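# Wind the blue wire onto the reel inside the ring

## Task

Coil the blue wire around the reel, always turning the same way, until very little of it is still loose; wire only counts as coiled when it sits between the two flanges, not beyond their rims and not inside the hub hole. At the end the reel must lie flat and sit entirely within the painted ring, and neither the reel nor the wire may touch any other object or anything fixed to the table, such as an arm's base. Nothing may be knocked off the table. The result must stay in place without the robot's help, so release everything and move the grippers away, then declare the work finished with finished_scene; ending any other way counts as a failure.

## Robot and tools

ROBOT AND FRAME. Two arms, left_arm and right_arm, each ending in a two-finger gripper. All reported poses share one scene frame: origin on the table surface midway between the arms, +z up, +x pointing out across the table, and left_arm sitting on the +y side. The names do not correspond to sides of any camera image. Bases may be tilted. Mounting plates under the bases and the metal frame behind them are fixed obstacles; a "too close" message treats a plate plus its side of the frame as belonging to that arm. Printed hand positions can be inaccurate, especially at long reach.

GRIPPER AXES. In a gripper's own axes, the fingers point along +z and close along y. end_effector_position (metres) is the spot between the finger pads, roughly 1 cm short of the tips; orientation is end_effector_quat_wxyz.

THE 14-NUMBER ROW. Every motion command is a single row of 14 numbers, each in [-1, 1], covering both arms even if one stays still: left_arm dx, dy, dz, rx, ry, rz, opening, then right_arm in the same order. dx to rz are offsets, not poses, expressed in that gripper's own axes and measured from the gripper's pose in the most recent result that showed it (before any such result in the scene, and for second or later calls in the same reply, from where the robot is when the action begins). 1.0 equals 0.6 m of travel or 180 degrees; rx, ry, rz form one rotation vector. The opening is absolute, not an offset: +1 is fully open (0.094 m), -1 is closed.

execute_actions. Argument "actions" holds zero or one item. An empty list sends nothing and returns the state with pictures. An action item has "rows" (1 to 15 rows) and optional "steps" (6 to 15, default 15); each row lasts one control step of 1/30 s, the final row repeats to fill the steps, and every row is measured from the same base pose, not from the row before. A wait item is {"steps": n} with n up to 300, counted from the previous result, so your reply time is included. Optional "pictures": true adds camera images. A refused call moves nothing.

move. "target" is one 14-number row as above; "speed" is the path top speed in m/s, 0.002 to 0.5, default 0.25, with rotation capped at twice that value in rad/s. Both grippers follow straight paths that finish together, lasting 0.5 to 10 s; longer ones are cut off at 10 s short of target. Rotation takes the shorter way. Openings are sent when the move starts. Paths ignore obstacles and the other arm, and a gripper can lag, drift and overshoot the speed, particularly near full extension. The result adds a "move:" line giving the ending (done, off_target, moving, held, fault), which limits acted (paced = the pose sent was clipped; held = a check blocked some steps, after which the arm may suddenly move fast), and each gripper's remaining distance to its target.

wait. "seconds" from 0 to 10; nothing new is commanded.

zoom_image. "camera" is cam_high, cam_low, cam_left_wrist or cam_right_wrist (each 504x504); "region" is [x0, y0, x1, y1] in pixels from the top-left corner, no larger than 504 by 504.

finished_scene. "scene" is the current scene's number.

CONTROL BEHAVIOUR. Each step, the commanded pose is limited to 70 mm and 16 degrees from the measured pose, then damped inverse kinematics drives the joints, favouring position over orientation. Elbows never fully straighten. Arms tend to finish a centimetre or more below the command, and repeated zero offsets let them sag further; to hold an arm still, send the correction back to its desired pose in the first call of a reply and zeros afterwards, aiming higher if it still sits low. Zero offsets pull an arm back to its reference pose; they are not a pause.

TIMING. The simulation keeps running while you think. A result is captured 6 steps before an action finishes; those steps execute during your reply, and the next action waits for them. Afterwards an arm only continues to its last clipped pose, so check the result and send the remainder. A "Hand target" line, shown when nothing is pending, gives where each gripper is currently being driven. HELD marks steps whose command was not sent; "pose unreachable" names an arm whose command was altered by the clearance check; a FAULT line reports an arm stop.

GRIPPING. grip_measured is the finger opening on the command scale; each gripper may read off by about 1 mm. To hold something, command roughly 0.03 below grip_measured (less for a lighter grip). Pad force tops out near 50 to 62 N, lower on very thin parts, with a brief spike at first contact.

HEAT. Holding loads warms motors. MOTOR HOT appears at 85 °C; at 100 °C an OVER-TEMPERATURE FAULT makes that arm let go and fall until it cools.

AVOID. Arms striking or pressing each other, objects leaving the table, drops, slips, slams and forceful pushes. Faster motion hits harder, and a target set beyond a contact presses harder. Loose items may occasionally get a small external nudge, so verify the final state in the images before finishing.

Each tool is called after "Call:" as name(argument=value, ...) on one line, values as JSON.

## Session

Call:
execute_actions(actions=[])

Scene clock: 0.00 s of 4800.00 s.
left_arm: end_effector_position=(+0.2307, +0.1047, +0.2808) grip_measured=+1.000 end_effector_quat_wxyz=(-0.013, +0.135, +0.991, -0.015) | right_arm: end_effector_position=(+0.0970, -0.7657, +0.3815) grip_measured=+1.000 end_effector_quat_wxyz=(+0.286, +0.069, +0.847, -0.443)
Joint positions: left_arm=[-0.618  0.998  0.868 -1.455 -0.002 -0.339  0.094] | right_arm=[-1.398  1.202  0.962 -0.235 -0.468 -1.152  0.094]
Joint velocities: left_arm=[-0.015 -0.015 -0.002  0.012 -0.051 -0.007  0.   ] | right_arm=[-0.005 -0.015 -0.007  0.002 -0.051 -0.095  0.   ]
Hand target (left_arm): +0.237, +0.101, +0.291; -0.001, +0.134, +0.991, -0.021
Hand target (right_arm): +0.097, -0.772, +0.395; +0.286, +0.065, +0.841, -0.454

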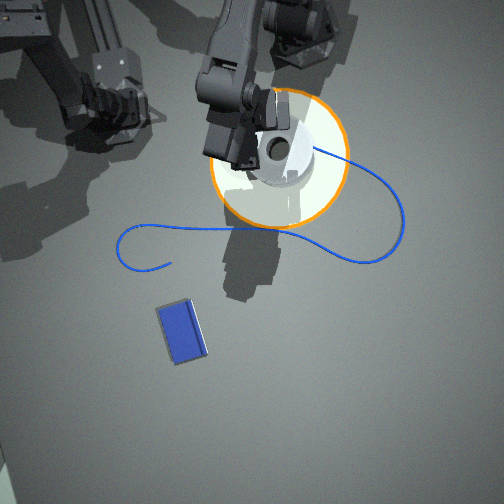

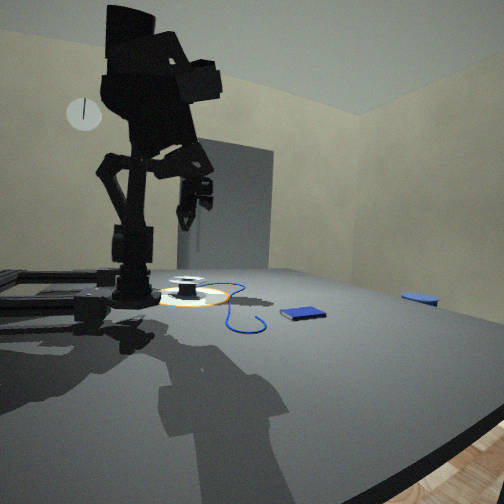

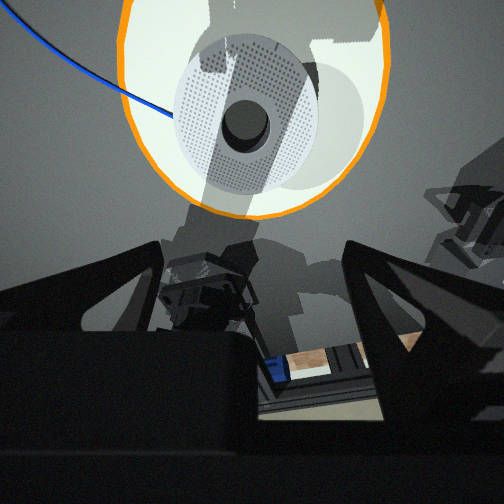

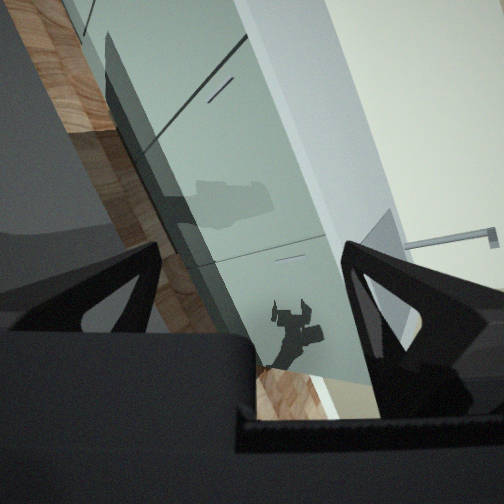

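Call:
zoom_image(camera="cam_high", region=[200, 80, 360, 240])

Call:
zoom_image(camera="cam_low", region=[150, 262, 250, 320])

Call:
zoom_image(camera="cam_left_wrist", region=[110, 0, 400, 230])

Call:
zoom_image(camera="cam_high", region=[100, 200, 240, 300])

Region (200, 80, 360, 240) of cam_high's 504x504 image, scaled by 3.150, with more detail than that image has.

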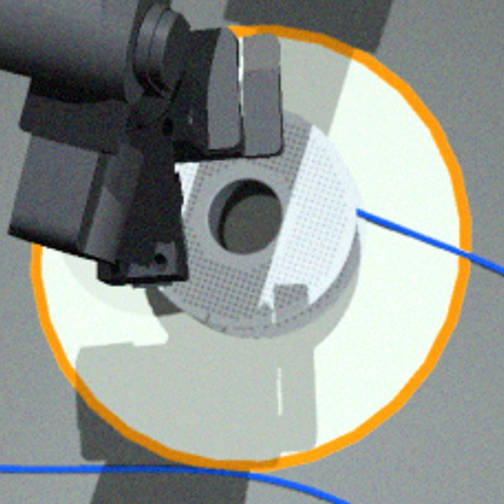

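Region (150, 262, 250, 320) of cam_low's 504x504 image, scaled by 5.040, with more detail than that image has; it fills the top 292 rows of this view, and the rest is white.

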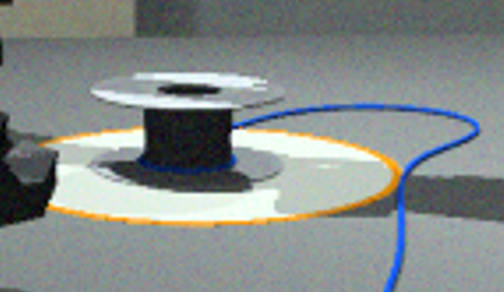

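Region (110, 0, 400, 230) of cam_left_wrist's 504x504 image, scaled by 1.738, with more detail than that image has; it fills the top 400 rows of this view, and the rest is white.

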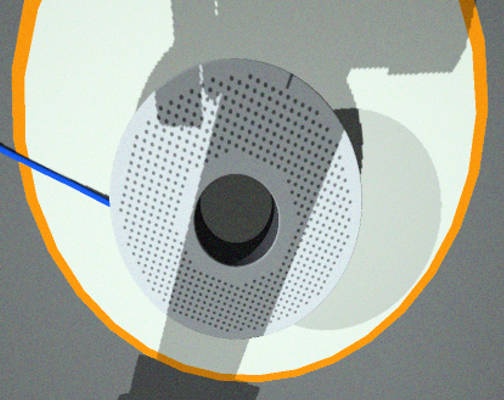

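Region (100, 200, 240, 300) of cam_high's 504x504 image, scaled by 3.600, with more detail than that image has; it fills the top 360 rows of this view, and the rest is white.

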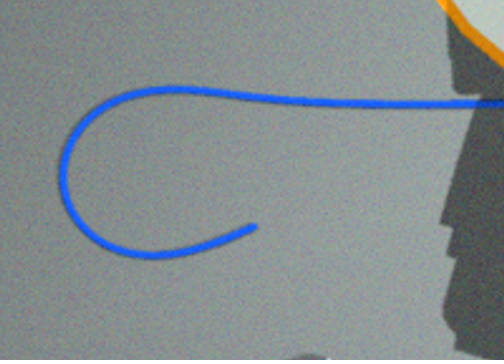

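Call:
move(target=[-0.082, -0.065, 0.3152, -0.0131, 0.0097, 0.7748, 1, -0.3475, 0.995, -0.2789, -0.3887, -0.0926, -0.4999, -0.3], speed=0.5)

Scene clock: 14.87 s of 4800.00 s.
left_arm: end_effector_position=(+0.2657, +0.0512, +0.0956) grip_measured=+1.000 end_effector_quat_wxyz=(+0.001, +0.974, +0.228, +0.001) | right_arm: end_effector_position=(+0.4184, -0.2407, +0.1416) grip_measured=-0.299 end_effector_quat_wxyz=(-0.009, +0.720, -0.694, -0.014)
Joint positions: left_arm=[-0.693  1.425  0.658 -0.808 -0.042  1.997  0.094] | right_arm=[ 0.183  1.509  0.929 -0.986  0.008 -1.626  0.033]
Joint velocities: left_arm=[-0.005  0.005  0.002  0.002 -0.051 -0.037  0.   ] | right_arm=[-0.005  0.005  0.002 -0.007  0.007 -0.007  0.001]
Hand target (left_arm): +0.262, +0.049, +0.091; +0.000, +0.976, +0.217, -0.001
Hand target (right_arm): +0.436, -0.242, +0.155; -0.020, +0.722, -0.692, -0.003
Off the commanded pose (left_arm): 0.006 m, 1 deg.
Off the commanded pose (right_arm): 0.008 m, 2 deg.
Kept back: nothing.
After step 90, 8.67 s passed at rest.
move: done

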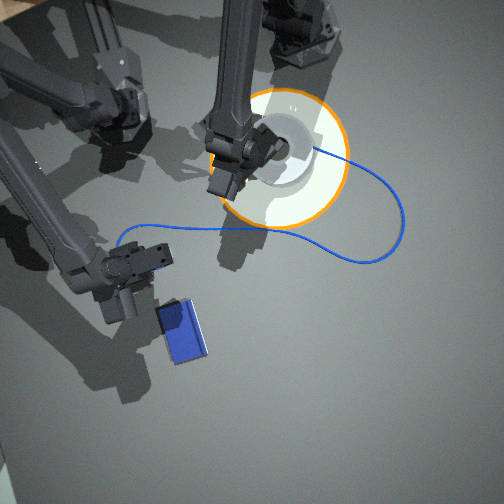

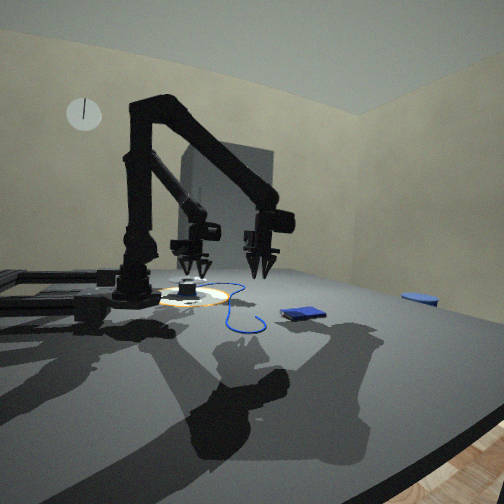

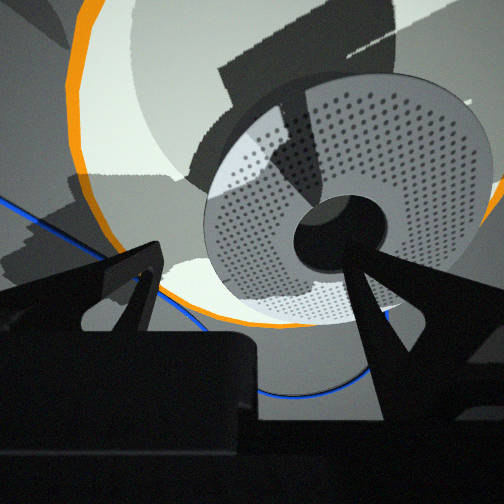

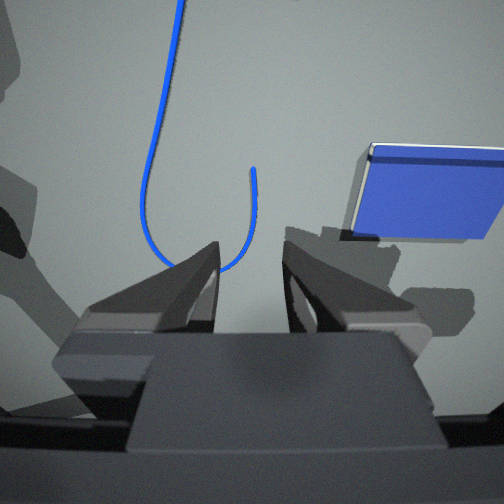

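Call:
execute_actions(actions=[])

Scene clock: 16.07 s of 4800.00 s.
left_arm: end_effector_position=(+0.2657, +0.0512, +0.0956) grip_measured=+1.000 end_effector_quat_wxyz=(+0.001, +0.974, +0.227, +0.001) | right_arm: end_effector_position=(+0.4184, -0.2407, +0.1416) grip_measured=-0.299 end_effector_quat_wxyz=(-0.009, +0.720, -0.694, -0.014)
Joint positions: left_arm=[-0.693  1.425  0.658 -0.808 -0.042  1.999  0.094] | right_arm=[ 0.183  1.509  0.929 -0.986  0.008 -1.626  0.033]
Joint velocities: left_arm=[-0.005  0.015 -0.007 -0.007 -0.037  0.022  0.   ] | right_arm=[-0.024 -0.005 -0.007 -0.002  0.037 -0.007  0.001]
Hand target (left_arm): +0.262, +0.049, +0.091; +0.000, +0.976, +0.217, -0.001
Hand target (right_arm): +0.436, -0.242, +0.155; -0.020, +0.722, -0.692, -0.003
Off the commanded pose (left_arm): 0.006 m, 1 deg.
Off the commanded pose (right_arm): 0.008 m, 2 deg.
Kept back: nothing.
Steps of this call (steps 1 to 36: nothing new was sent). Readings (end_effector_position):
1: left_arm (+0.2657, +0.0512, +0.0956) | right_arm (+0.4184, -0.2407, +0.1416)
2: left_arm (+0.2657, +0.0512, +0.0956) | right_arm (+0.4184, -0.2407, +0.1416)
4: left_arm (+0.2657, +0.0512, +0.0956) | right_arm (+0.4184, -0.2407, +0.1416)
8: left_arm (+0.2657, +0.0512, +0.0956) | right_arm (+0.4184, -0.2407, +0.1416)
36: the state above

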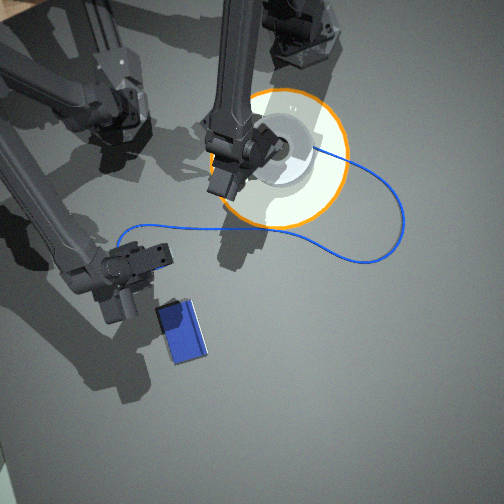

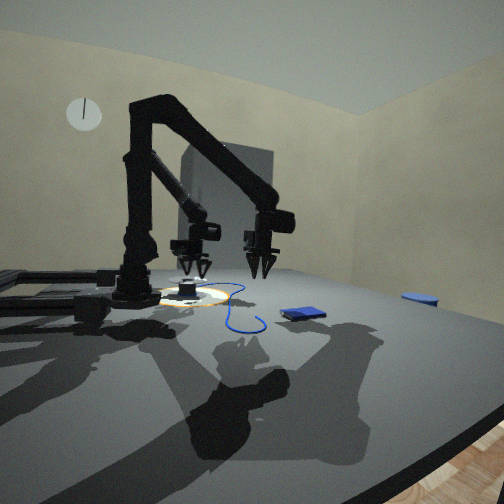

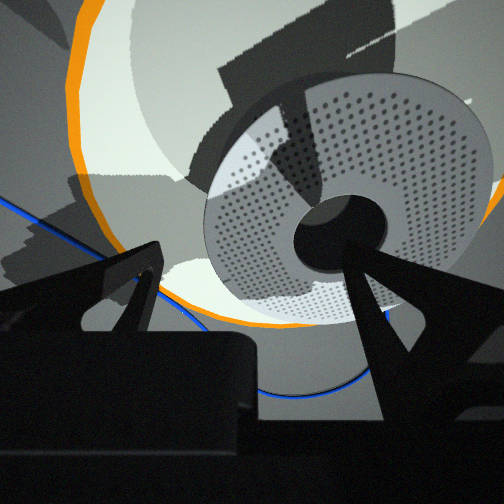

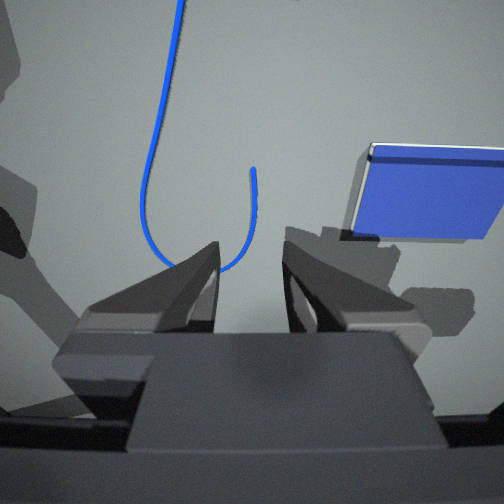

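Call:
move(target=[0.018,0,0.068,0,0,0,1, 0.023,0,0.19,0,0,0,-0.3], speed=0.3)

Scene clock: 19.17 s of 4800.00 s.
left_arm: end_effector_position=(+0.2740, +0.0524, +0.0580) grip_measured=+1.000 end_effector_quat_wxyz=(+0.001, +0.974, +0.226, +0.001) | right_arm: end_effector_position=(+0.4124, -0.2494, +0.0238) grip_measured=-0.299 end_effector_quat_wxyz=(-0.003, +0.719, -0.694, -0.020)
Joint positions: left_arm=[-0.668  1.536  0.637 -0.676 -0.042  2.026  0.094] | right_arm=[ 0.148  1.75   0.824 -0.657  0.008 -1.659  0.033]
Joint velocities: left_arm=[-0.015 -0.005  0.002 -0.007 -0.037  0.066  0.   ] | right_arm=[-0.005 -0.005 -0.012 -0.012 -0.051 -0.081 -0.   ]
Hand target (left_arm): +0.276, +0.056, +0.055; +0.001, +0.974, +0.227, +0.001
Hand target (right_arm): +0.417, -0.252, +0.026; -0.009, +0.720, -0.694, -0.013
Off the commanded pose (left_arm): 0.005 m, 0 deg.
Off the commanded pose (right_arm): 0.007 m, 1 deg.
Kept back: nothing.
move: done

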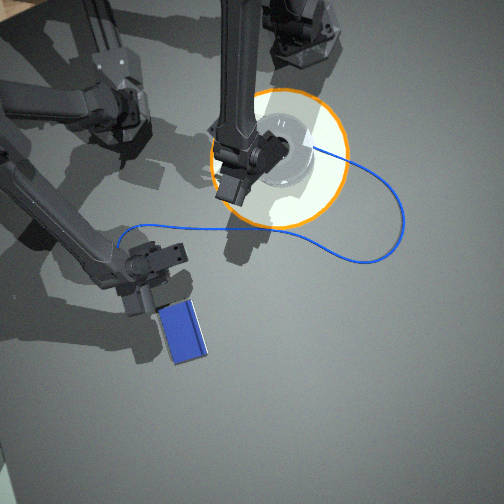

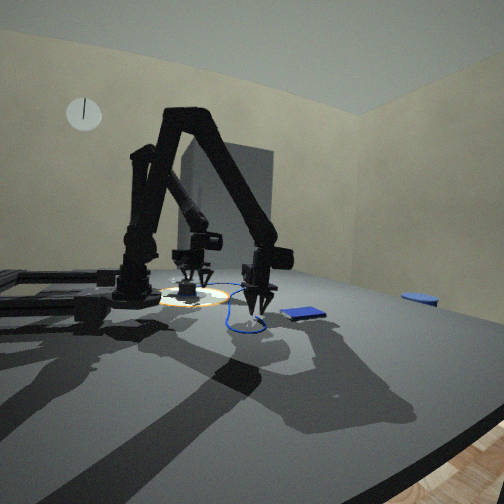

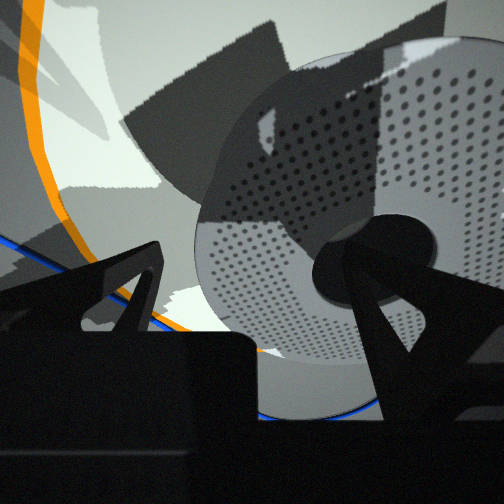

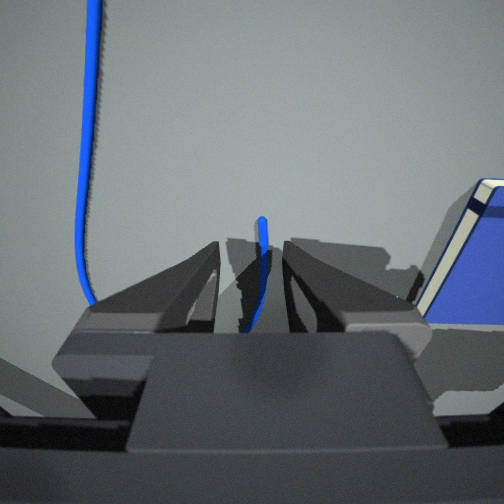

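Call:
execute_actions(actions=[{"rows":[[0,0,0,0,0,0,0.8, 0.002,0,0.005,0,0,0,-0.3],[0,0,0,0,0,0,0.65, 0.004,-0.002,0.01,0,0,0,-0.3],[0,0,0,0,0,0,0.5, 0.006,-0.004,0.014,0,0,0,-0.3],[0,0,0,0,0,0,0.4, 0.008,-0.005,0.018,0,0,0,-0.35],[0,0,0,0,0,0,0.32, 0.009,-0.006,0.021,0,0,0,-0.4],[0,0,0,0,0,0,0.26, 0.010,-0.007,0.024,0,0,0,-0.45],[0,0,0,0,0,0,0.21, 0.010,-0.007,0.026,0,0,0,-0.5],[0,0,0,0,0,0,0.18, 0.010,-0.007,0.028,0,0,0,-0.55],[0,0,0,0,0,0,0.16, 0.010,-0.007,0.029,0,0,0,-0.6],[0,0,0,0,0,0,0.14, 0.010,-0.007,0.029,0,0,0,-0.6],[0,0,0,0,0,0,0.12, 0.010,-0.007,0.029,0,0,0,-0.6],[0,0,0,0,0,0,0.11, 0.010,-0.007,0.029,0,0,0,-0.6]],"steps":15}])

Call:
execute_actions(actions=[{"rows":[[0,0,0,0,0,0,0.11, 0,0,0.004,0,0,0,-0.68],[0,0,0,0,0,0,0.11, 0,0,0.004,0,0,0,-0.75],[0,0,0,0,0,0,0.11, 0,0,0.004,0,0,0,-0.8],[0,0,0,0,0,0,0.11, 0,0,0.004,0,0,0,-0.85],[0,0,0,0,0,0,0.11, 0,0,0.004,0,0,0,-0.89],[0,0,0,0,0,0,0.11, 0,0,0.004,0,0,0,-0.92],[0,0,0,0,0,0,0.11, 0,0,0.004,0,0,0,-0.94],[0,0,0,0,0,0,0.11, 0,0,0.004,0,0,0,-0.955],[0,0,0,0,0,0,0.11, 0,0,0.004,0,0,0,-0.965],[0,0,0,0,0,0,0.11, 0,0,0.004,0,0,0,-0.972]],"steps":15}])

Call:
execute_actions(actions=[{"rows":[[0,0,0,0,0,-0.05,0.11, 0,0,0,0,0,0,-0.972],[0,0,0,0,0,-0.1,0.11, 0,0,0,0,0,0,-0.972],[0,0,0,0,0,-0.4,0.11, 0,0,0,0,0,0,-0.972]],"steps":12}], pictures=true)

Scene clock: 20.20 s of 4800.00 s.
left_arm: end_effector_position=(+0.2739, +0.0523, +0.0580) grip_measured=+0.174 end_effector_quat_wxyz=(+0.001, +0.974, +0.226, +0.001) | right_arm: end_effector_position=(+0.4150, -0.2515, +0.0153) grip_measured=-0.574 end_effector_quat_wxyz=(-0.005, +0.719, -0.695, -0.018)
Joint positions: left_arm=[-0.668  1.536  0.637 -0.676 -0.041  2.027  0.055] | right_arm=[ 0.143  1.773  0.824 -0.628  0.008 -1.664  0.02 ]
Joint velocities: left_arm=[-0.005 -0.015  0.012  0.007 -0.051 -0.081 -0.022] | right_arm=[-0.034  0.161 -0.012  0.076 -0.007 -0.022 -0.047]
Steps of this call (steps 1 to 22: nothing new was sent; steps 23 to 31: the first 9 steps of this action). Readings (end_effector_position):
23: left_arm (+0.2740, +0.0524, +0.0580) | right_arm (+0.4124, -0.2494, +0.0238)
24: left_arm (+0.2740, +0.0524, +0.0580) | right_arm (+0.4126, -0.2495, +0.0238)
26: left_arm (+0.2740, +0.0524, +0.0580) | right_arm (+0.4139, -0.2496, +0.0230)
30: left_arm (+0.2739, +0.0523, +0.0580) | right_arm (+0.4153, -0.2511, +0.0172)
31: the state above

Scene clock: 20.70 s of 4800.00 s.
left_arm: end_effector_position=(+0.2740, +0.0524, +0.0580) grip_measured=+0.138 end_effector_quat_wxyz=(+0.001, +0.974, +0.226, +0.001) | right_arm: end_effector_position=(+0.4148, -0.2519, +0.0118) grip_measured=-0.945 end_effector_quat_wxyz=(-0.004, +0.719, -0.695, -0.019)
Joint positions: left_arm=[-0.668  1.536  0.637 -0.676 -0.042  2.027  0.053] | right_arm=[ 0.141  1.783  0.824 -0.62   0.008 -1.665  0.003]
Joint velocities: left_arm=[-0.005 -0.015 -0.007 -0.007  0.007 -0.037 -0.   ] | right_arm=[-0.005 -0.015  0.022  0.007  0.037 -0.066 -0.005]
Off your previous action's commanded pose (left_arm): 0.000 m, 0 deg at its last step (step 6 of this call).
Off your previous action's commanded pose (right_arm): 0.007 m, 0 deg at its last step (step 6 of this call).
Steps of this call (steps 1 to 6: the last 6 steps of your previous action; steps 7 to 15: the first 9 steps of this action, its rows measured from where the robot was after step 6). Readings (end_effector_position):
6: left_arm (+0.2740, +0.0524, +0.0580) | right_arm (+0.4146, -0.2519, +0.0118)
7: left_arm (+0.2740, +0.0524, +0.0580) | right_arm (+0.4147, -0.2519, +0.0118)
8: left_arm (+0.2740, +0.0524, +0.0580) | right_arm (+0.4148, -0.2519, +0.0118)
10: left_arm (+0.2740, +0.0524, +0.0580) | right_arm (+0.4148, -0.2519, +0.0118)
14: left_arm (+0.2740, +0.0524, +0.0580) | right_arm (+0.4148, -0.2519, +0.0118)
15: the state above

Scene clock: 21.10 s of 4800.00 s.
left_arm: end_effector_position=(+0.2733, +0.0515, +0.0580) grip_measured=+0.138 end_effector_quat_wxyz=(+0.002, +0.941, +0.338, -0.002) | right_arm: end_effector_position=(+0.4148, -0.2519, +0.0118) grip_measured=-0.952 end_effector_quat_wxyz=(-0.004, +0.719, -0.695, -0.019)
Joint positions: left_arm=[-0.668  1.536  0.637 -0.676 -0.035  1.792  0.053] | right_arm=[ 0.141  1.783  0.824 -0.62   0.008 -1.665  0.002]
Joint velocities: left_arm=[-0.005 -0.015  0.002 -0.007  0.037 -1.194 -0.001] | right_arm=[-0.015 -0.005 -0.002 -0.007 -0.037  0.051 -0.001]
Off your previous action's commanded pose (left_arm): 0.000 m, 0 deg at its last step (step 6 of this call).
Off your previous action's commanded pose (right_arm): 0.002 m, 0 deg at its last step (step 6 of this call).
Steps of this call (steps 1 to 6: the last 6 steps of your previous action; steps 7 to 12: the first 6 steps of this action, its rows measured from where the robot was after step 6). Readings (end_effector_position):
6: left_arm (+0.2740, +0.0524, +0.0580) | right_arm (+0.4148, -0.2519, +0.0118)
7: left_arm (+0.2739, +0.0523, +0.0580) | right_arm (+0.4148, -0.2519, +0.0118)
8: left_arm (+0.2737, +0.0521, +0.0580) | right_arm (+0.4148, -0.2519, +0.0118)
10: left_arm (+0.2735, +0.0517, +0.0580) | right_arm (+0.4148, -0.2519, +0.0118)
12: the state above

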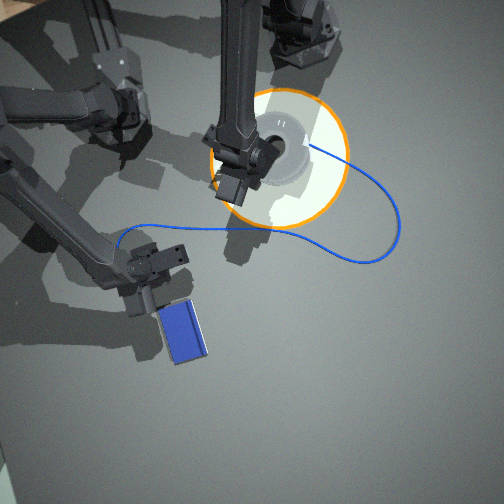

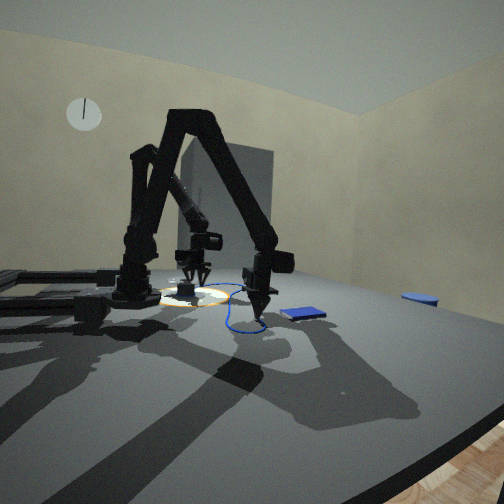

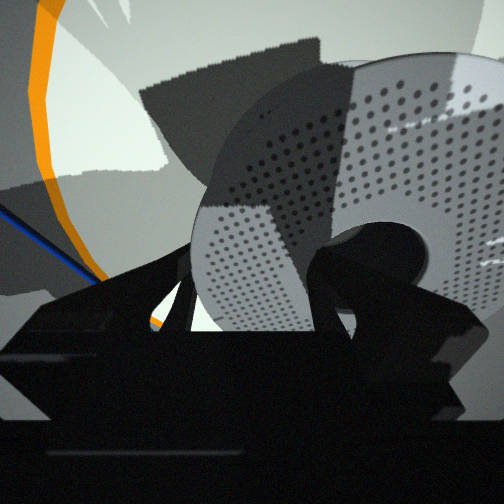

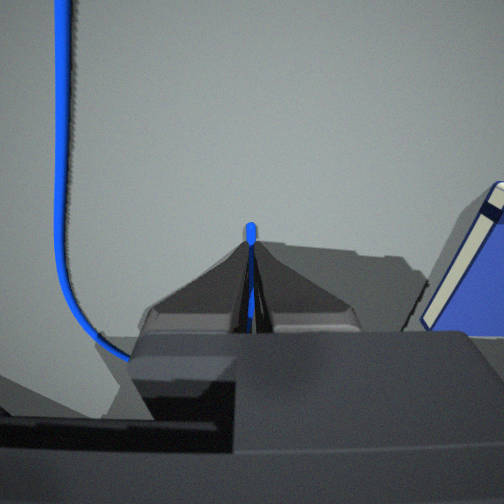

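Call:
execute_actions(actions=[{"rows":[[0,0,0,0,0,-0.6,0.11, 0,0,-0.015,0,0,0,-0.972],[0,0,0,0,0,-0.6,0.11, 0,0,-0.03,0,0,0,-0.972],[0,0,0,0,0,-0.6,0.11, 0,0,-0.045,0,0,0,-0.972],[0,0,0,0,0,-0.6,0.11, 0,0,-0.058,0,0,0,-0.972]],"steps":15}])

Call:
execute_actions(actions=[{"rows":[[0,0,0,0,0,-0.4,0.11, 0.056,-0.04,-0.01,0,0,0.22,-0.972]],"steps":15}])

Call:
execute_actions(actions=[{"rows":[[0,0,0,0,0,-0.4,0.11, 0.069,-0.077,-0.008,0,0,0.22,-0.972]],"steps":15}])

Call:
execute_actions(actions=[{"rows":[[0,0,0,0,0,-0.4,0.11, 0.057,-0.095,-0.008,0,0,0.22,-0.972]],"steps":15}])

Call:
execute_actions(actions=[{"rows":[[0,0,0,0,0,-0.14,0.11, 0.06,-0.128,-0.008,0,0,0.22,-0.972]],"steps":15}])

Call:
execute_actions(actions=[{"rows":[[0,0,0,0,0,-0.01,0.11, 0.02,-0.125,-0.008,0,0,0.16,-0.972]],"steps":15}], pictures=true)

Scene clock: 23.27 s of 4800.00 s.
left_arm: end_effector_position=(+0.2718, +0.0496, +0.0580) grip_measured=+0.137 end_effector_quat_wxyz=(+0.003, +0.722, +0.692, -0.009) | right_arm: end_effector_position=(+0.4089, -0.2527, +0.0419) grip_measured=-0.952 end_effector_quat_wxyz=(-0.003, +0.719, -0.695, -0.021)
Joint positions: left_arm=[-0.668  1.536  0.637 -0.676 -0.021  0.954  0.053] | right_arm=[ 0.141  1.7    0.824 -0.709  0.008 -1.665  0.002]
Joint velocities: left_arm=[ 0.015 -0.005  0.002 -0.027  0.007 -1.282 -0.   ] | right_arm=[-0.024 -0.239 -0.002 -0.076 -0.022  0.007  0.   ]
Off your previous action's commanded pose (left_arm): 0.002 m, 44 deg at its last step (step 6 of this call); orientation clipped at that step.
Off your previous action's commanded pose (right_arm): 0.000 m, 0 deg at its last step (step 6 of this call).
Steps of this call (steps 1 to 6: the last 6 steps of your previous action; steps 7 to 56: nothing new was sent; steps 57 to 65: the first 9 steps of this action). Readings (end_effector_position):
57: left_arm (+0.2727, +0.0507, +0.0580) | right_arm (+0.4142, -0.2519, +0.0119)
58: left_arm (+0.2725, +0.0504, +0.0580) | right_arm (+0.4126, -0.2518, +0.0131)
60: left_arm (+0.2722, +0.0501, +0.0580) | right_arm (+0.4074, -0.2518, +0.0194)
64: left_arm (+0.2719, +0.0496, +0.0580) | right_arm (+0.4079, -0.2525, +0.0387)
65: the state above

Scene clock: 23.77 s of 4800.00 s.
left_arm: end_effector_position=(+0.2705, +0.0478, +0.0581) grip_measured=+0.137 end_effector_quat_wxyz=(-0.002, +0.457, +0.890, -0.016) | right_arm: end_effector_position=(+0.4227, -0.2892, +0.0485) grip_measured=-0.952 end_effector_quat_wxyz=(+0.003, -0.546, +0.838, +0.021)
Joint positions: left_arm=[-0.668  1.536  0.637 -0.676 -0.008  0.288  0.053] | right_arm=[ 0.049  1.712  0.875 -0.739  0.002 -1.307  0.002]
Joint velocities: left_arm=[-0.005  0.005  0.002  0.007  0.022 -1.267  0.   ] | right_arm=[-0.005 -0.015  0.012  0.002 -0.022  1.385 -0.001]
Off your previous action's commanded pose (left_arm): 0.003 m, 45 deg at its last step (step 6 of this call); orientation clipped at that step.
Off your previous action's commanded pose (right_arm): 0.007 m, 0 deg at its last step (step 6 of this call).
Steps of this call (steps 1 to 6: the last 6 steps of your previous action; steps 7 to 15: the first 9 steps of this action, its rows measured from where the robot was after step 6). Readings (end_effector_position):
6: left_arm (+0.2716, +0.0493, +0.0580) | right_arm (+0.4092, -0.2528, +0.0450)
7: left_arm (+0.2714, +0.0490, +0.0580) | right_arm (+0.4092, -0.2545, +0.0453)
8: left_arm (+0.2712, +0.0488, +0.0580) | right_arm (+0.4097, -0.2584, +0.0456)
10: left_arm (+0.2709, +0.0483, +0.0580) | right_arm (+0.4135, -0.2717, +0.0460)
14: left_arm (+0.2705, +0.0479, +0.0581) | right_arm (+0.4219, -0.2888, +0.0482)
15: the state above

Scene clock: 24.27 s of 4800.00 s.
left_arm: end_effector_position=(+0.2699, +0.0452, +0.0583) grip_measured=+0.137 end_effector_quat_wxyz=(-0.008, +0.142, +0.990, -0.022) | right_arm: end_effector_position=(+0.4235, -0.3565, +0.0508) grip_measured=-0.952 end_effector_quat_wxyz=(-0.002, -0.245, +0.969, +0.020)
Joint positions: left_arm=[-0.668  1.536  0.637 -0.672  0.006 -0.374  0.053] | right_arm=[-0.112  1.732  0.923 -0.763  0.001 -0.808  0.002]
Joint velocities: left_arm=[-0.005 -0.005 -0.002  0.032 -0.007 -1.326 -0.001] | right_arm=[-0.005 -0.005  0.017 -0.007  0.037  1.311  0.001]
Off your previous action's commanded pose (left_arm): 0.002 m, 34 deg at its last step (step 6 of this call); orientation clipped at that step.
Off your previous action's commanded pose (right_arm): 0.013 m, 4 deg at its last step (step 6 of this call).
Steps of this call (steps 1 to 6: the last 6 steps of your previous action; steps 7 to 15: the first 9 steps of this action, its rows measured from where the robot was after step 6). Readings (end_effector_position):
6: left_arm (+0.2705, +0.0472, +0.0581) | right_arm (+0.4222, -0.2883, +0.0484)
7: left_arm (+0.2703, +0.0470, +0.0581) | right_arm (+0.4217, -0.2912, +0.0486)
8: left_arm (+0.2702, +0.0469, +0.0581) | right_arm (+0.4211, -0.2978, +0.0488)
10: left_arm (+0.2699, +0.0464, +0.0581) | right_arm (+0.4209, -0.3217, +0.0491)
14: left_arm (+0.2700, +0.0455, +0.0583) | right_arm (+0.4230, -0.3554, +0.0505)
15: the state above

Scene clock: 24.77 s of 4800.00 s.
left_arm: end_effector_position=(+0.2684, +0.0426, +0.0585) grip_measured=+0.135 end_effector_quat_wxyz=(-0.021, -0.185, +0.982, -0.025) | right_arm: end_effector_position=(+0.3928, -0.4198, +0.0482) grip_measured=-0.952 end_effector_quat_wxyz=(-0.015, +0.070, +0.997, +0.023)
Joint positions: left_arm=[-0.668  1.535  0.637 -0.67   0.023 -1.032  0.053] | right_arm=[-0.284  1.734  0.923 -0.777 -0.001 -0.344  0.002]
Joint velocities: left_arm=[-0.015  0.005  0.002 -0.017  0.037 -1.282 -0.001] | right_arm=[-0.054 -0.005 -0.007  0.002  0.066  1.355 -0.   ]
Off your previous action's commanded pose (left_arm): 0.003 m, 34 deg at its last step (step 6 of this call); orientation clipped at that step.
Off your previous action's commanded pose (right_arm): 0.013 m, 4 deg at its last step (step 6 of this call).
Steps of this call (steps 1 to 6: the last 6 steps of your previous action; steps 7 to 15: the first 9 steps of this action, its rows measured from where the robot was after step 6). Readings (end_effector_position):
6: left_arm (+0.2699, +0.0445, +0.0584) | right_arm (+0.4247, -0.3489, +0.0505)
7: left_arm (+0.2697, +0.0442, +0.0584) | right_arm (+0.4237, -0.3513, +0.0504)
8: left_arm (+0.2694, +0.0438, +0.0585) | right_arm (+0.4211, -0.3578, +0.0502)
10: left_arm (+0.2691, +0.0435, +0.0585) | right_arm (+0.4113, -0.3822, +0.0494)
14: left_arm (+0.2686, +0.0427, +0.0585) | right_arm (+0.3938, -0.4179, +0.0482)
15: the state above

Scene clock: 25.27 s of 4800.00 s.
left_arm: end_effector_position=(+0.2688, +0.0396, +0.0595) grip_measured=+0.135 end_effector_quat_wxyz=(-0.031, -0.455, +0.890, -0.025) | right_arm: end_effector_position=(+0.3324, -0.4865, +0.0502) grip_measured=-0.952 end_effector_quat_wxyz=(-0.021, +0.385, +0.922, +0.018)
Joint positions: left_arm=[-0.668  1.533  0.637 -0.663  0.036 -1.605  0.053] | right_arm=[-0.505  1.7    0.889 -0.777 -0.     0.085  0.002]
Joint velocities: left_arm=[-0.005 -0.024  0.002 -0.002 -0.037 -0.549 -0.   ] | right_arm=[-0.23  -0.005 -0.017  0.007 -0.007  1.165  0.   ]
Off your previous action's commanded pose (left_arm): 0.003 m, 35 deg at its last step (step 6 of this call); orientation clipped at that step.
Off your previous action's commanded pose (right_arm): 0.017 m, 4 deg at its last step (step 6 of this call).
Steps of this call (steps 1 to 6: the last 6 steps of your previous action; steps 7 to 15: the first 9 steps of this action, its rows measured from where the robot was after step 6). Readings (end_effector_position):
6: left_arm (+0.2682, +0.0417, +0.0586) | right_arm (+0.3969, -0.4112, +0.0485)
7: left_arm (+0.2679, +0.0411, +0.0587) | right_arm (+0.3946, -0.4128, +0.0483)
8: left_arm (+0.2675, +0.0406, +0.0587) | right_arm (+0.3887, -0.4176, +0.0482)
10: left_arm (+0.2678, +0.0398, +0.0590) | right_arm (+0.3681, -0.4395, +0.0485)
14: left_arm (+0.2687, +0.0395, +0.0595) | right_arm (+0.3354, -0.4827, +0.0499)
15: the state above

Scene clock: 25.77 s of 4800.00 s.
left_arm: end_effector_position=(+0.2697, +0.0396, +0.0599) grip_measured=+0.135 end_effector_quat_wxyz=(-0.029, -0.483, +0.875, -0.025) | right_arm: end_effector_position=(+0.2619, -0.5235, +0.0543) grip_measured=-0.952 end_effector_quat_wxyz=(-0.026, +0.626, +0.780, +0.011)
Joint positions: left_arm=[-0.668  1.531  0.637 -0.661  0.033 -1.669  0.053] | right_arm=[-0.701  1.643  0.827 -0.772  0.005  0.451  0.002]
Joint velocities: left_arm=[-0.005 -0.005  0.002  0.002 -0.007  0.007 -0.001] | right_arm=[-0.063 -0.044  0.002 -0.007 -0.007  0.447 -0.001]
Off your previous action's commanded pose (left_arm): 0.002 m, 3 deg at its last step (step 6 of this call).
Off your previous action's commanded pose (right_arm): 0.005 m, 3 deg at its last step (step 6 of this call).
Steps of this call (steps 1 to 6: the last 6 steps of your previous action; steps 7 to 15: the first 9 steps of this action, its rows measured from where the robot was after step 6). Readings (end_effector_position):
6: left_arm (+0.2694, +0.0398, +0.0597) | right_arm (+0.3381, -0.4797, +0.0504)
7: left_arm (+0.2696, +0.0397, +0.0598) | right_arm (+0.3354, -0.4796, +0.0500)
8: left_arm (+0.2697, +0.0396, +0.0599) | right_arm (+0.3276, -0.4819, +0.0501)
10: left_arm (+0.2697, +0.0396, +0.0599) | right_arm (+0.3001, -0.4943, +0.0508)
14: left_arm (+0.2697, +0.0396, +0.0599) | right_arm (+0.2638, -0.5216, +0.0539)
15: the state above

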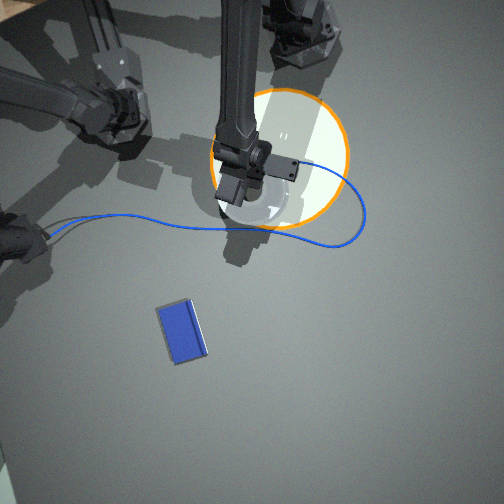

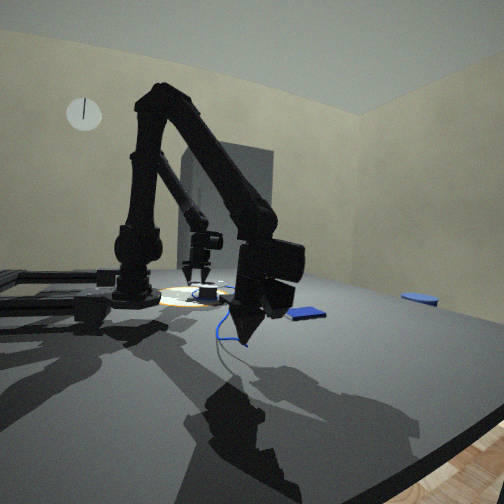

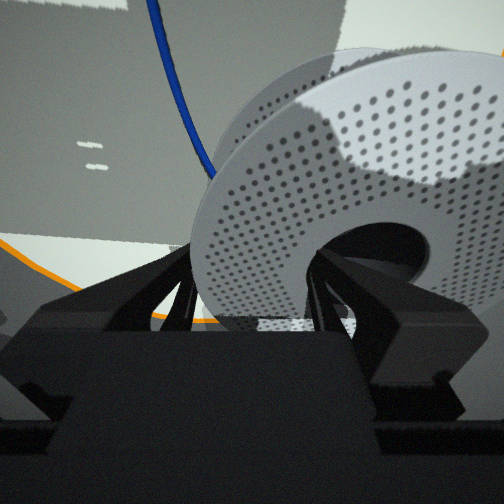

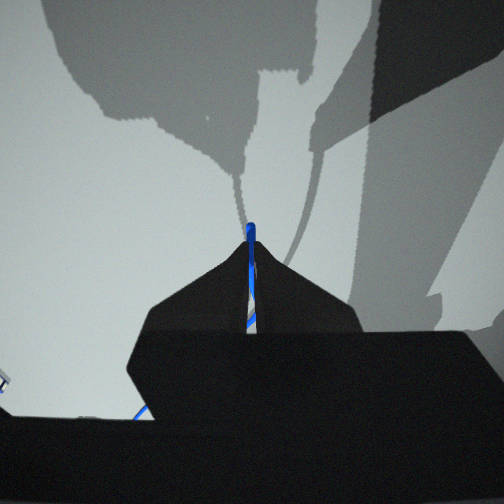

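Call:
execute_actions(actions=[{"rows":[[-0.01,0.002,0.001,0,-0.012,-0.04,0.11, 0,0,0.015,0,0,0.06,-0.972],[-0.018,0.004,0.002,0,-0.022,-0.07,0.11, 0,0,0.03,0,0,0.07,-0.972],[-0.025,0.006,0.003,-0.001,-0.028,-0.1,0.11, 0,0,0.042,0,0,0.08,-0.972],[-0.025,0.006,0.003,-0.001,-0.028,-0.1,0.11, 0,0,0.052,0,0,0.08,-0.972],[-0.025,0.006,0.003,-0.001,-0.028,-0.1,0.11, 0,0,0.06,0,0,0.08,-0.972],[-0.025,0.006,0.003,-0.001,-0.028,-0.1,0.11, 0,0,0.066,0,0,0.08,-0.972],[-0.025,0.006,0.003,-0.001,-0.028,-0.1,0.11, 0,0,0.07,0,0,0.08,-0.972]],"steps":12}])

Call:
execute_actions(actions=[{"rows":[[0,0,0,0,0,0,0.5, 0,0,0.003,0,0,0,-0.972],[0,0,0,0,0,0,1, 0,0,0.003,0,0,0,-0.93],[0,0,0,0,0,0,1, 0,0,0.003,0,0,0,-0.88],[0,0,0,0,0,0,1, 0,0,0.003,0,0,0,-0.8],[-0.004,0.008,-0.015,0,0,0,1, 0,0,0.003,0,0,0,-0.7],[-0.008,0.016,-0.03,0,0,0,1, 0,0,0.003,0,0,0,-0.6],[-0.011,0.024,-0.045,0,0,0,1, 0,0,0.003,0,0,0,-0.5]],"steps":15}])

Call:
execute_actions(actions=[{"rows":[[0.0046,0.002,-0.003,0,0,0.4,1, 0,0,-0.03,0,0,0,-0.5],[0.0046,0.002,-0.003,0,0,0.4,1, 0,0,-0.06,0,0,0,-0.5],[0.0046,0.002,-0.003,0,0,0.4,1, 0,0,-0.09,0,0,0,-0.5],[0.0046,0.002,-0.003,0,0,0.4,1, 0,0,-0.115,0,0,0,-0.5]],"steps":15}])

Call:
execute_actions(actions=[{"rows":[[0.0049,-0.001,0,0,0,0.4,1, 0,0,-0.05,0,0,0,-0.5]],"steps":15}])

Call:
execute_actions(actions=[{"rows":[[0.0032,-0.0038,0,0,0,0.4,1, 0,0,0,0,0,-0.4,-0.5]],"steps":15}])

Call:
execute_actions(actions=[{"rows":[[0,-0.005,0,0,0,0.4,1, 0,0,0,0,0,-0.4,-0.5]],"steps":15}])

Call:
execute_actions(actions=[{"rows":[[-0.002,-0.003,0,0,0,0.16,1, 0,0,0,0,0,-0.3,-0.5]],"steps":15}], pictures=true)

Scene clock: 29.17 s of 4800.00 s.
left_arm: end_effector_position=(+0.2764, +0.0482, +0.0595) grip_measured=+0.135 end_effector_quat_wxyz=(-0.001, -0.558, +0.830, -0.012) | right_arm: end_effector_position=(+0.2689, -0.5276, +0.0399) grip_measured=-0.952 end_effector_quat_wxyz=(-0.010, +0.694, +0.720, +0.006)
Joint positions: left_arm=[-0.669  1.531  0.637 -0.661 -0.032 -1.844  0.053] | right_arm=[-0.694  1.676  0.817 -0.695  0.005  0.638  0.002]
Joint velocities: left_arm=[-0.005  0.015 -0.002  0.012 -0.066 -0.681 -0.   ] | right_arm=[-0.073  0.376 -0.1    0.447  0.037  0.344  0.001]
Off your previous action's commanded pose (left_arm): 0.000 m, 2 deg at its last step (step 6 of this call).
Off your previous action's commanded pose (right_arm): 0.004 m, 1 deg at its last step (step 6 of this call).
Steps of this call (steps 1 to 6: the last 6 steps of your previous action; steps 7 to 90: nothing new was sent; then 0.20 s passed at rest; steps 91 to 96: the first 6 steps of this action). Readings (end_effector_position):
91: left_arm (+0.2707, +0.0409, +0.0598) | right_arm (+0.2694, -0.5183, +0.0546)
92: left_arm (+0.2728, +0.0436, +0.0596) | right_arm (+0.2696, -0.5198, +0.0537)
94: left_arm (+0.2756, +0.0472, +0.0595) | right_arm (+0.2698, -0.5250, +0.0489)
96: the state above

Scene clock: 29.67 s of 4800.00 s.
left_arm: end_effector_position=(+0.2675, +0.0569, +0.0719) grip_measured=+0.998 end_effector_quat_wxyz=(-0.000, -0.592, +0.806, -0.004) | right_arm: end_effector_position=(+0.2612, -0.5192, +0.0146) grip_measured=-0.504 end_effector_quat_wxyz=(-0.030, +0.709, +0.705, +0.008)
Joint positions: left_arm=[-0.669  1.477  0.624 -0.717 -0.038 -1.927  0.094] | right_arm=[-0.697  1.737  0.801 -0.658  0.005  0.678  0.023]
Joint velocities: left_arm=[ 0.005 -0.591 -0.12  -0.354  0.007 -0.007  0.   ] | right_arm=[-0.005 -0.005 -0.017  0.002 -0.007  0.095  0.006]
Off your previous action's commanded pose (left_arm): 0.006 m, 4 deg at its last step (step 6 of this call).
Off your previous action's commanded pose (right_arm): 0.003 m, 2 deg at its last step (step 6 of this call).
Steps of this call (steps 1 to 6: the last 6 steps of your previous action; steps 7 to 15: the first 9 steps of this action, its rows measured from where the robot was after step 6). Readings (end_effector_position):
6: left_arm (+0.2770, +0.0490, +0.0595) | right_arm (+0.2617, -0.5198, +0.0153)
7: left_arm (+0.2770, +0.0489, +0.0595) | right_arm (+0.2612, -0.5192, +0.0146)
8: left_arm (+0.2770, +0.0489, +0.0595) | right_arm (+0.2612, -0.5192, +0.0146)
10: left_arm (+0.2770, +0.0489, +0.0595) | right_arm (+0.2612, -0.5192, +0.0146)
14: left_arm (+0.2693, +0.0553, +0.0673) | right_arm (+0.2612, -0.5192, +0.0146)
15: the state above

Scene clock: 30.17 s of 4800.00 s.
left_arm: end_effector_position=(+0.2687, +0.0578, +0.0868) grip_measured=+0.999 end_effector_quat_wxyz=(+0.018, -0.422, +0.906, -0.011) | right_arm: end_effector_position=(+0.2533, -0.5107, +0.0758) grip_measured=-0.502 end_effector_quat_wxyz=(-0.037, +0.708, +0.705, +0.009)
Joint positions: left_arm=[-0.681  1.422  0.621 -0.741 -0.064 -1.543  0.094] | right_arm=[-0.697  1.574  0.814 -0.849  0.005  0.678  0.023]
Joint velocities: left_arm=[-0.054 -0.015 -0.007  0.002 -0.051  1.297 -0.001] | right_arm=[-0.005 -0.386  0.188 -0.164  0.022  0.007 -0.001]
Off your previous action's commanded pose (left_arm): 0.004 m, 1 deg at its last step (step 6 of this call).
Off your previous action's commanded pose (right_arm): 0.001 m, 0 deg at its last step (step 6 of this call).
Steps of this call (steps 1 to 6: the last 6 steps of your previous action; steps 7 to 15: the first 9 steps of this action, its rows measured from where the robot was after step 6). Readings (end_effector_position):
6: left_arm (+0.2681, +0.0572, +0.0866) | right_arm (+0.2612, -0.5192, +0.0146)
7: left_arm (+0.2685, +0.0578, +0.0866) | right_arm (+0.2603, -0.5181, +0.0152)
8: left_arm (+0.2688, +0.0582, +0.0866) | right_arm (+0.2579, -0.5152, +0.0179)
10: left_arm (+0.2692, +0.0586, +0.0866) | right_arm (+0.2512, -0.5071, +0.0312)
14: left_arm (+0.2688, +0.0581, +0.0868) | right_arm (+0.2510, -0.5077, +0.0689)
15: the state above

Scene clock: 30.67 s of 4800.00 s.
left_arm: end_effector_position=(+0.2691, +0.0582, +0.0871) grip_measured=+0.999 end_effector_quat_wxyz=(+0.031, -0.099, +0.995, +0.005) | right_arm: end_effector_position=(+0.2514, -0.5091, +0.1063) grip_measured=-0.502 end_effector_quat_wxyz=(-0.036, +0.708, +0.705, +0.009)
Joint positions: left_arm=[-0.694  1.422  0.621 -0.741 -0.091 -0.882  0.094] | right_arm=[-0.697  1.503  0.834 -0.938  0.005  0.678  0.023]
Joint velocities: left_arm=[-0.044 -0.005  0.002  0.007  0.007  1.253  0.   ] | right_arm=[-0.005 -0.034  0.012 -0.042 -0.051 -0.022  0.   ]
Off your previous action's commanded pose (left_arm): 0.004 m, 34 deg at its last step (step 6 of this call); orientation clipped at that step.
Off your previous action's commanded pose (right_arm): 0.006 m, 0 deg at its last step (step 6 of this call).
Steps of this call (steps 1 to 6: the last 6 steps of your previous action; steps 7 to 15: the first 9 steps of this action, its rows measured from where the robot was after step 6). Readings (end_effector_position):
6: left_arm (+0.2685, +0.0576, +0.0868) | right_arm (+0.2591, -0.5183, +0.0848)
7: left_arm (+0.2689, +0.0581, +0.0868) | right_arm (+0.2574, -0.5162, +0.0857)
8: left_arm (+0.2693, +0.0586, +0.0869) | right_arm (+0.2546, -0.5126, +0.0881)
10: left_arm (+0.2696, +0.0590, +0.0869) | right_arm (+0.2514, -0.5088, +0.0951)
14: left_arm (+0.2693, +0.0584, +0.0871) | right_arm (+0.2514, -0.5091, +0.1055)
15: the state above

Scene clock: 31.17 s of 4800.00 s.
left_arm: end_effector_position=(+0.2698, +0.0586, +0.0876) grip_measured=+0.999 end_effector_quat_wxyz=(+0.034, +0.235, +0.971, +0.027) | right_arm: end_effector_position=(+0.2489, -0.5106, +0.1063) grip_measured=-0.502 end_effector_quat_wxyz=(-0.038, +0.553, +0.832, +0.006)
Joint positions: left_arm=[-0.707  1.422  0.621 -0.741 -0.118 -0.221  0.094] | right_arm=[-0.695  1.503  0.834 -0.94   0.025  0.279  0.023]
Joint velocities: left_arm=[-0.044 -0.015 -0.002  0.007 -0.051  1.267 -0.   ] | right_arm=[ 0.024 -0.005  0.007 -0.022 -0.007 -1.267 -0.001]
Off your previous action's commanded pose (left_arm): 0.004 m, 33 deg at its last step (step 6 of this call); orientation clipped at that step.
Off your previous action's commanded pose (right_arm): 0.016 m, 1 deg at its last step (step 6 of this call).
Steps of this call (steps 1 to 6: the last 6 steps of your previous action; steps 7 to 15: the first 9 steps of this action, its rows measured from where the robot was after step 6). Readings (end_effector_position):
6: left_arm (+0.2690, +0.0579, +0.0872) | right_arm (+0.2512, -0.5088, +0.1063)
7: left_arm (+0.2694, +0.0585, +0.0872) | right_arm (+0.2507, -0.5091, +0.1063)
8: left_arm (+0.2698, +0.0589, +0.0872) | right_arm (+0.2502, -0.5095, +0.1063)
10: left_arm (+0.2701, +0.0593, +0.0874) | right_arm (+0.2494, -0.5101, +0.1063)
14: left_arm (+0.2699, +0.0588, +0.0875) | right_arm (+0.2489, -0.5106, +0.1063)
15: the state above

Scene clock: 31.67 s of 4800.00 s.
left_arm: end_effector_position=(+0.2703, +0.0589, +0.0882) grip_measured=+0.999 end_effector_quat_wxyz=(+0.026, +0.543, +0.838, +0.049) | right_arm: end_effector_position=(+0.2472, -0.5120, +0.1064) grip_measured=-0.502 end_effector_quat_wxyz=(-0.040, +0.241, +0.970, +0.010)
Joint positions: left_arm=[-0.72   1.422  0.621 -0.741 -0.145  0.44   0.094] | right_arm=[-0.691  1.503  0.834 -0.94   0.046 -0.403  0.023]
Joint velocities: left_arm=[-0.034 -0.005 -0.012  0.007 -0.081  1.267 -0.001] | right_arm=[ 0.015 -0.005 -0.017 -0.007  0.095 -1.341 -0.001]
Off your previous action's commanded pose (left_arm): 0.004 m, 33 deg at its last step (step 6 of this call); orientation clipped at that step.
Off your previous action's commanded pose (right_arm): 0.002 m, 33 deg at its last step (step 6 of this call); orientation clipped at that step.
Steps of this call (steps 1 to 6: the last 6 steps of your previous action; steps 7 to 15: the first 9 steps of this action, its rows measured from where the robot was after step 6). Readings (end_effector_position):
6: left_arm (+0.2696, +0.0583, +0.0876) | right_arm (+0.2494, -0.5102, +0.1063)
7: left_arm (+0.2700, +0.0588, +0.0877) | right_arm (+0.2489, -0.5106, +0.1063)
8: left_arm (+0.2703, +0.0592, +0.0878) | right_arm (+0.2484, -0.5110, +0.1063)
10: left_arm (+0.2707, +0.0596, +0.0879) | right_arm (+0.2476, -0.5116, +0.1064)
14: left_arm (+0.2705, +0.0591, +0.0881) | right_arm (+0.2471, -0.5121, +0.1064)
15: the state above

Scene clock: 32.17 s of 4800.00 s.
left_arm: end_effector_position=(+0.2711, +0.0597, +0.0884) grip_measured=+0.999 end_effector_quat_wxyz=(+0.008, +0.777, +0.627, +0.060) | right_arm: end_effector_position=(+0.2455, -0.5134, +0.1065) grip_measured=-0.502 end_effector_quat_wxyz=(-0.041, -0.099, +0.994, +0.018)
Joint positions: left_arm=[-0.723  1.422  0.621 -0.741 -0.156  1.073  0.094] | right_arm=[-0.689  1.503  0.834 -0.94   0.063 -1.085  0.023]
Joint velocities: left_arm=[ 0.005 -0.015 -0.012  0.012  0.11   0.755 -0.001] | right_arm=[-0.015  0.005  0.012 -0.017 -0.051 -1.282  0.   ]
Off your previous action's commanded pose (left_arm): 0.004 m, 33 deg at its last step (step 6 of this call); orientation clipped at that step.
Off your previous action's commanded pose (right_arm): 0.002 m, 33 deg at its last step (step 6 of this call); orientation clipped at that step.
Steps of this call (steps 1 to 6: the last 6 steps of your previous action; steps 7 to 15: the first 9 steps of this action, its rows measured from where the robot was after step 6). Readings (end_effector_position):
6: left_arm (+0.2701, +0.0586, +0.0882) | right_arm (+0.2475, -0.5117, +0.1064)
7: left_arm (+0.2706, +0.0591, +0.0883) | right_arm (+0.2471, -0.5121, +0.1064)
8: left_arm (+0.2711, +0.0596, +0.0884) | right_arm (+0.2466, -0.5125, +0.1065)
10: left_arm (+0.2714, +0.0600, +0.0884) | right_arm (+0.2459, -0.5130, +0.1065)
14: left_arm (+0.2713, +0.0599, +0.0884) | right_arm (+0.2455, -0.5134, +0.1065)
15: the state above

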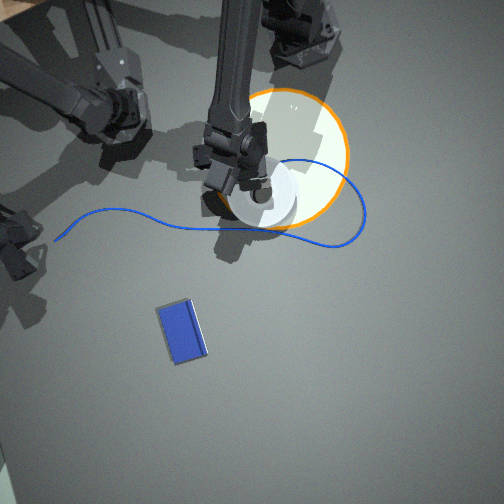

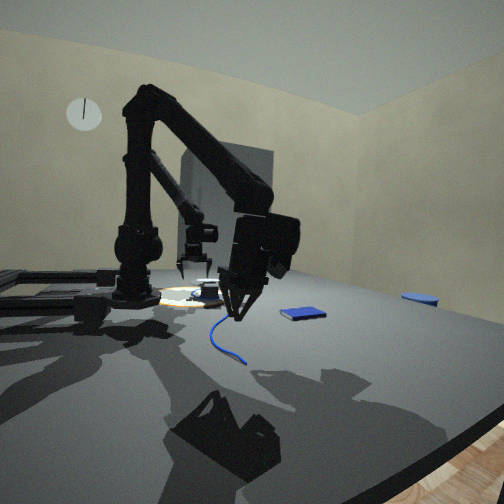

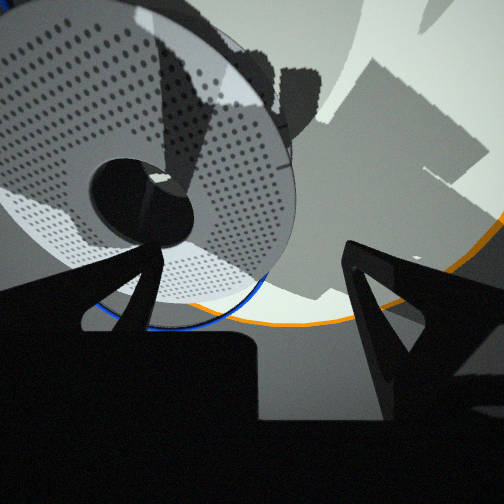

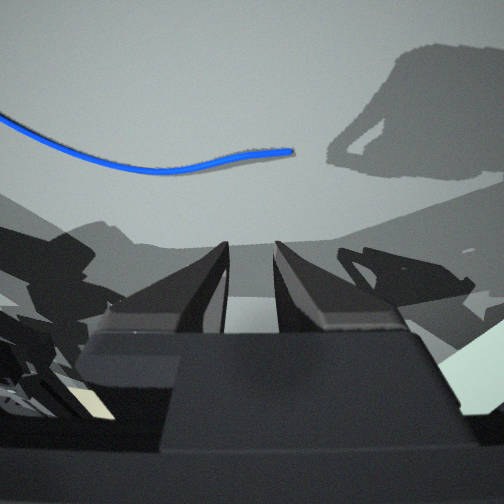

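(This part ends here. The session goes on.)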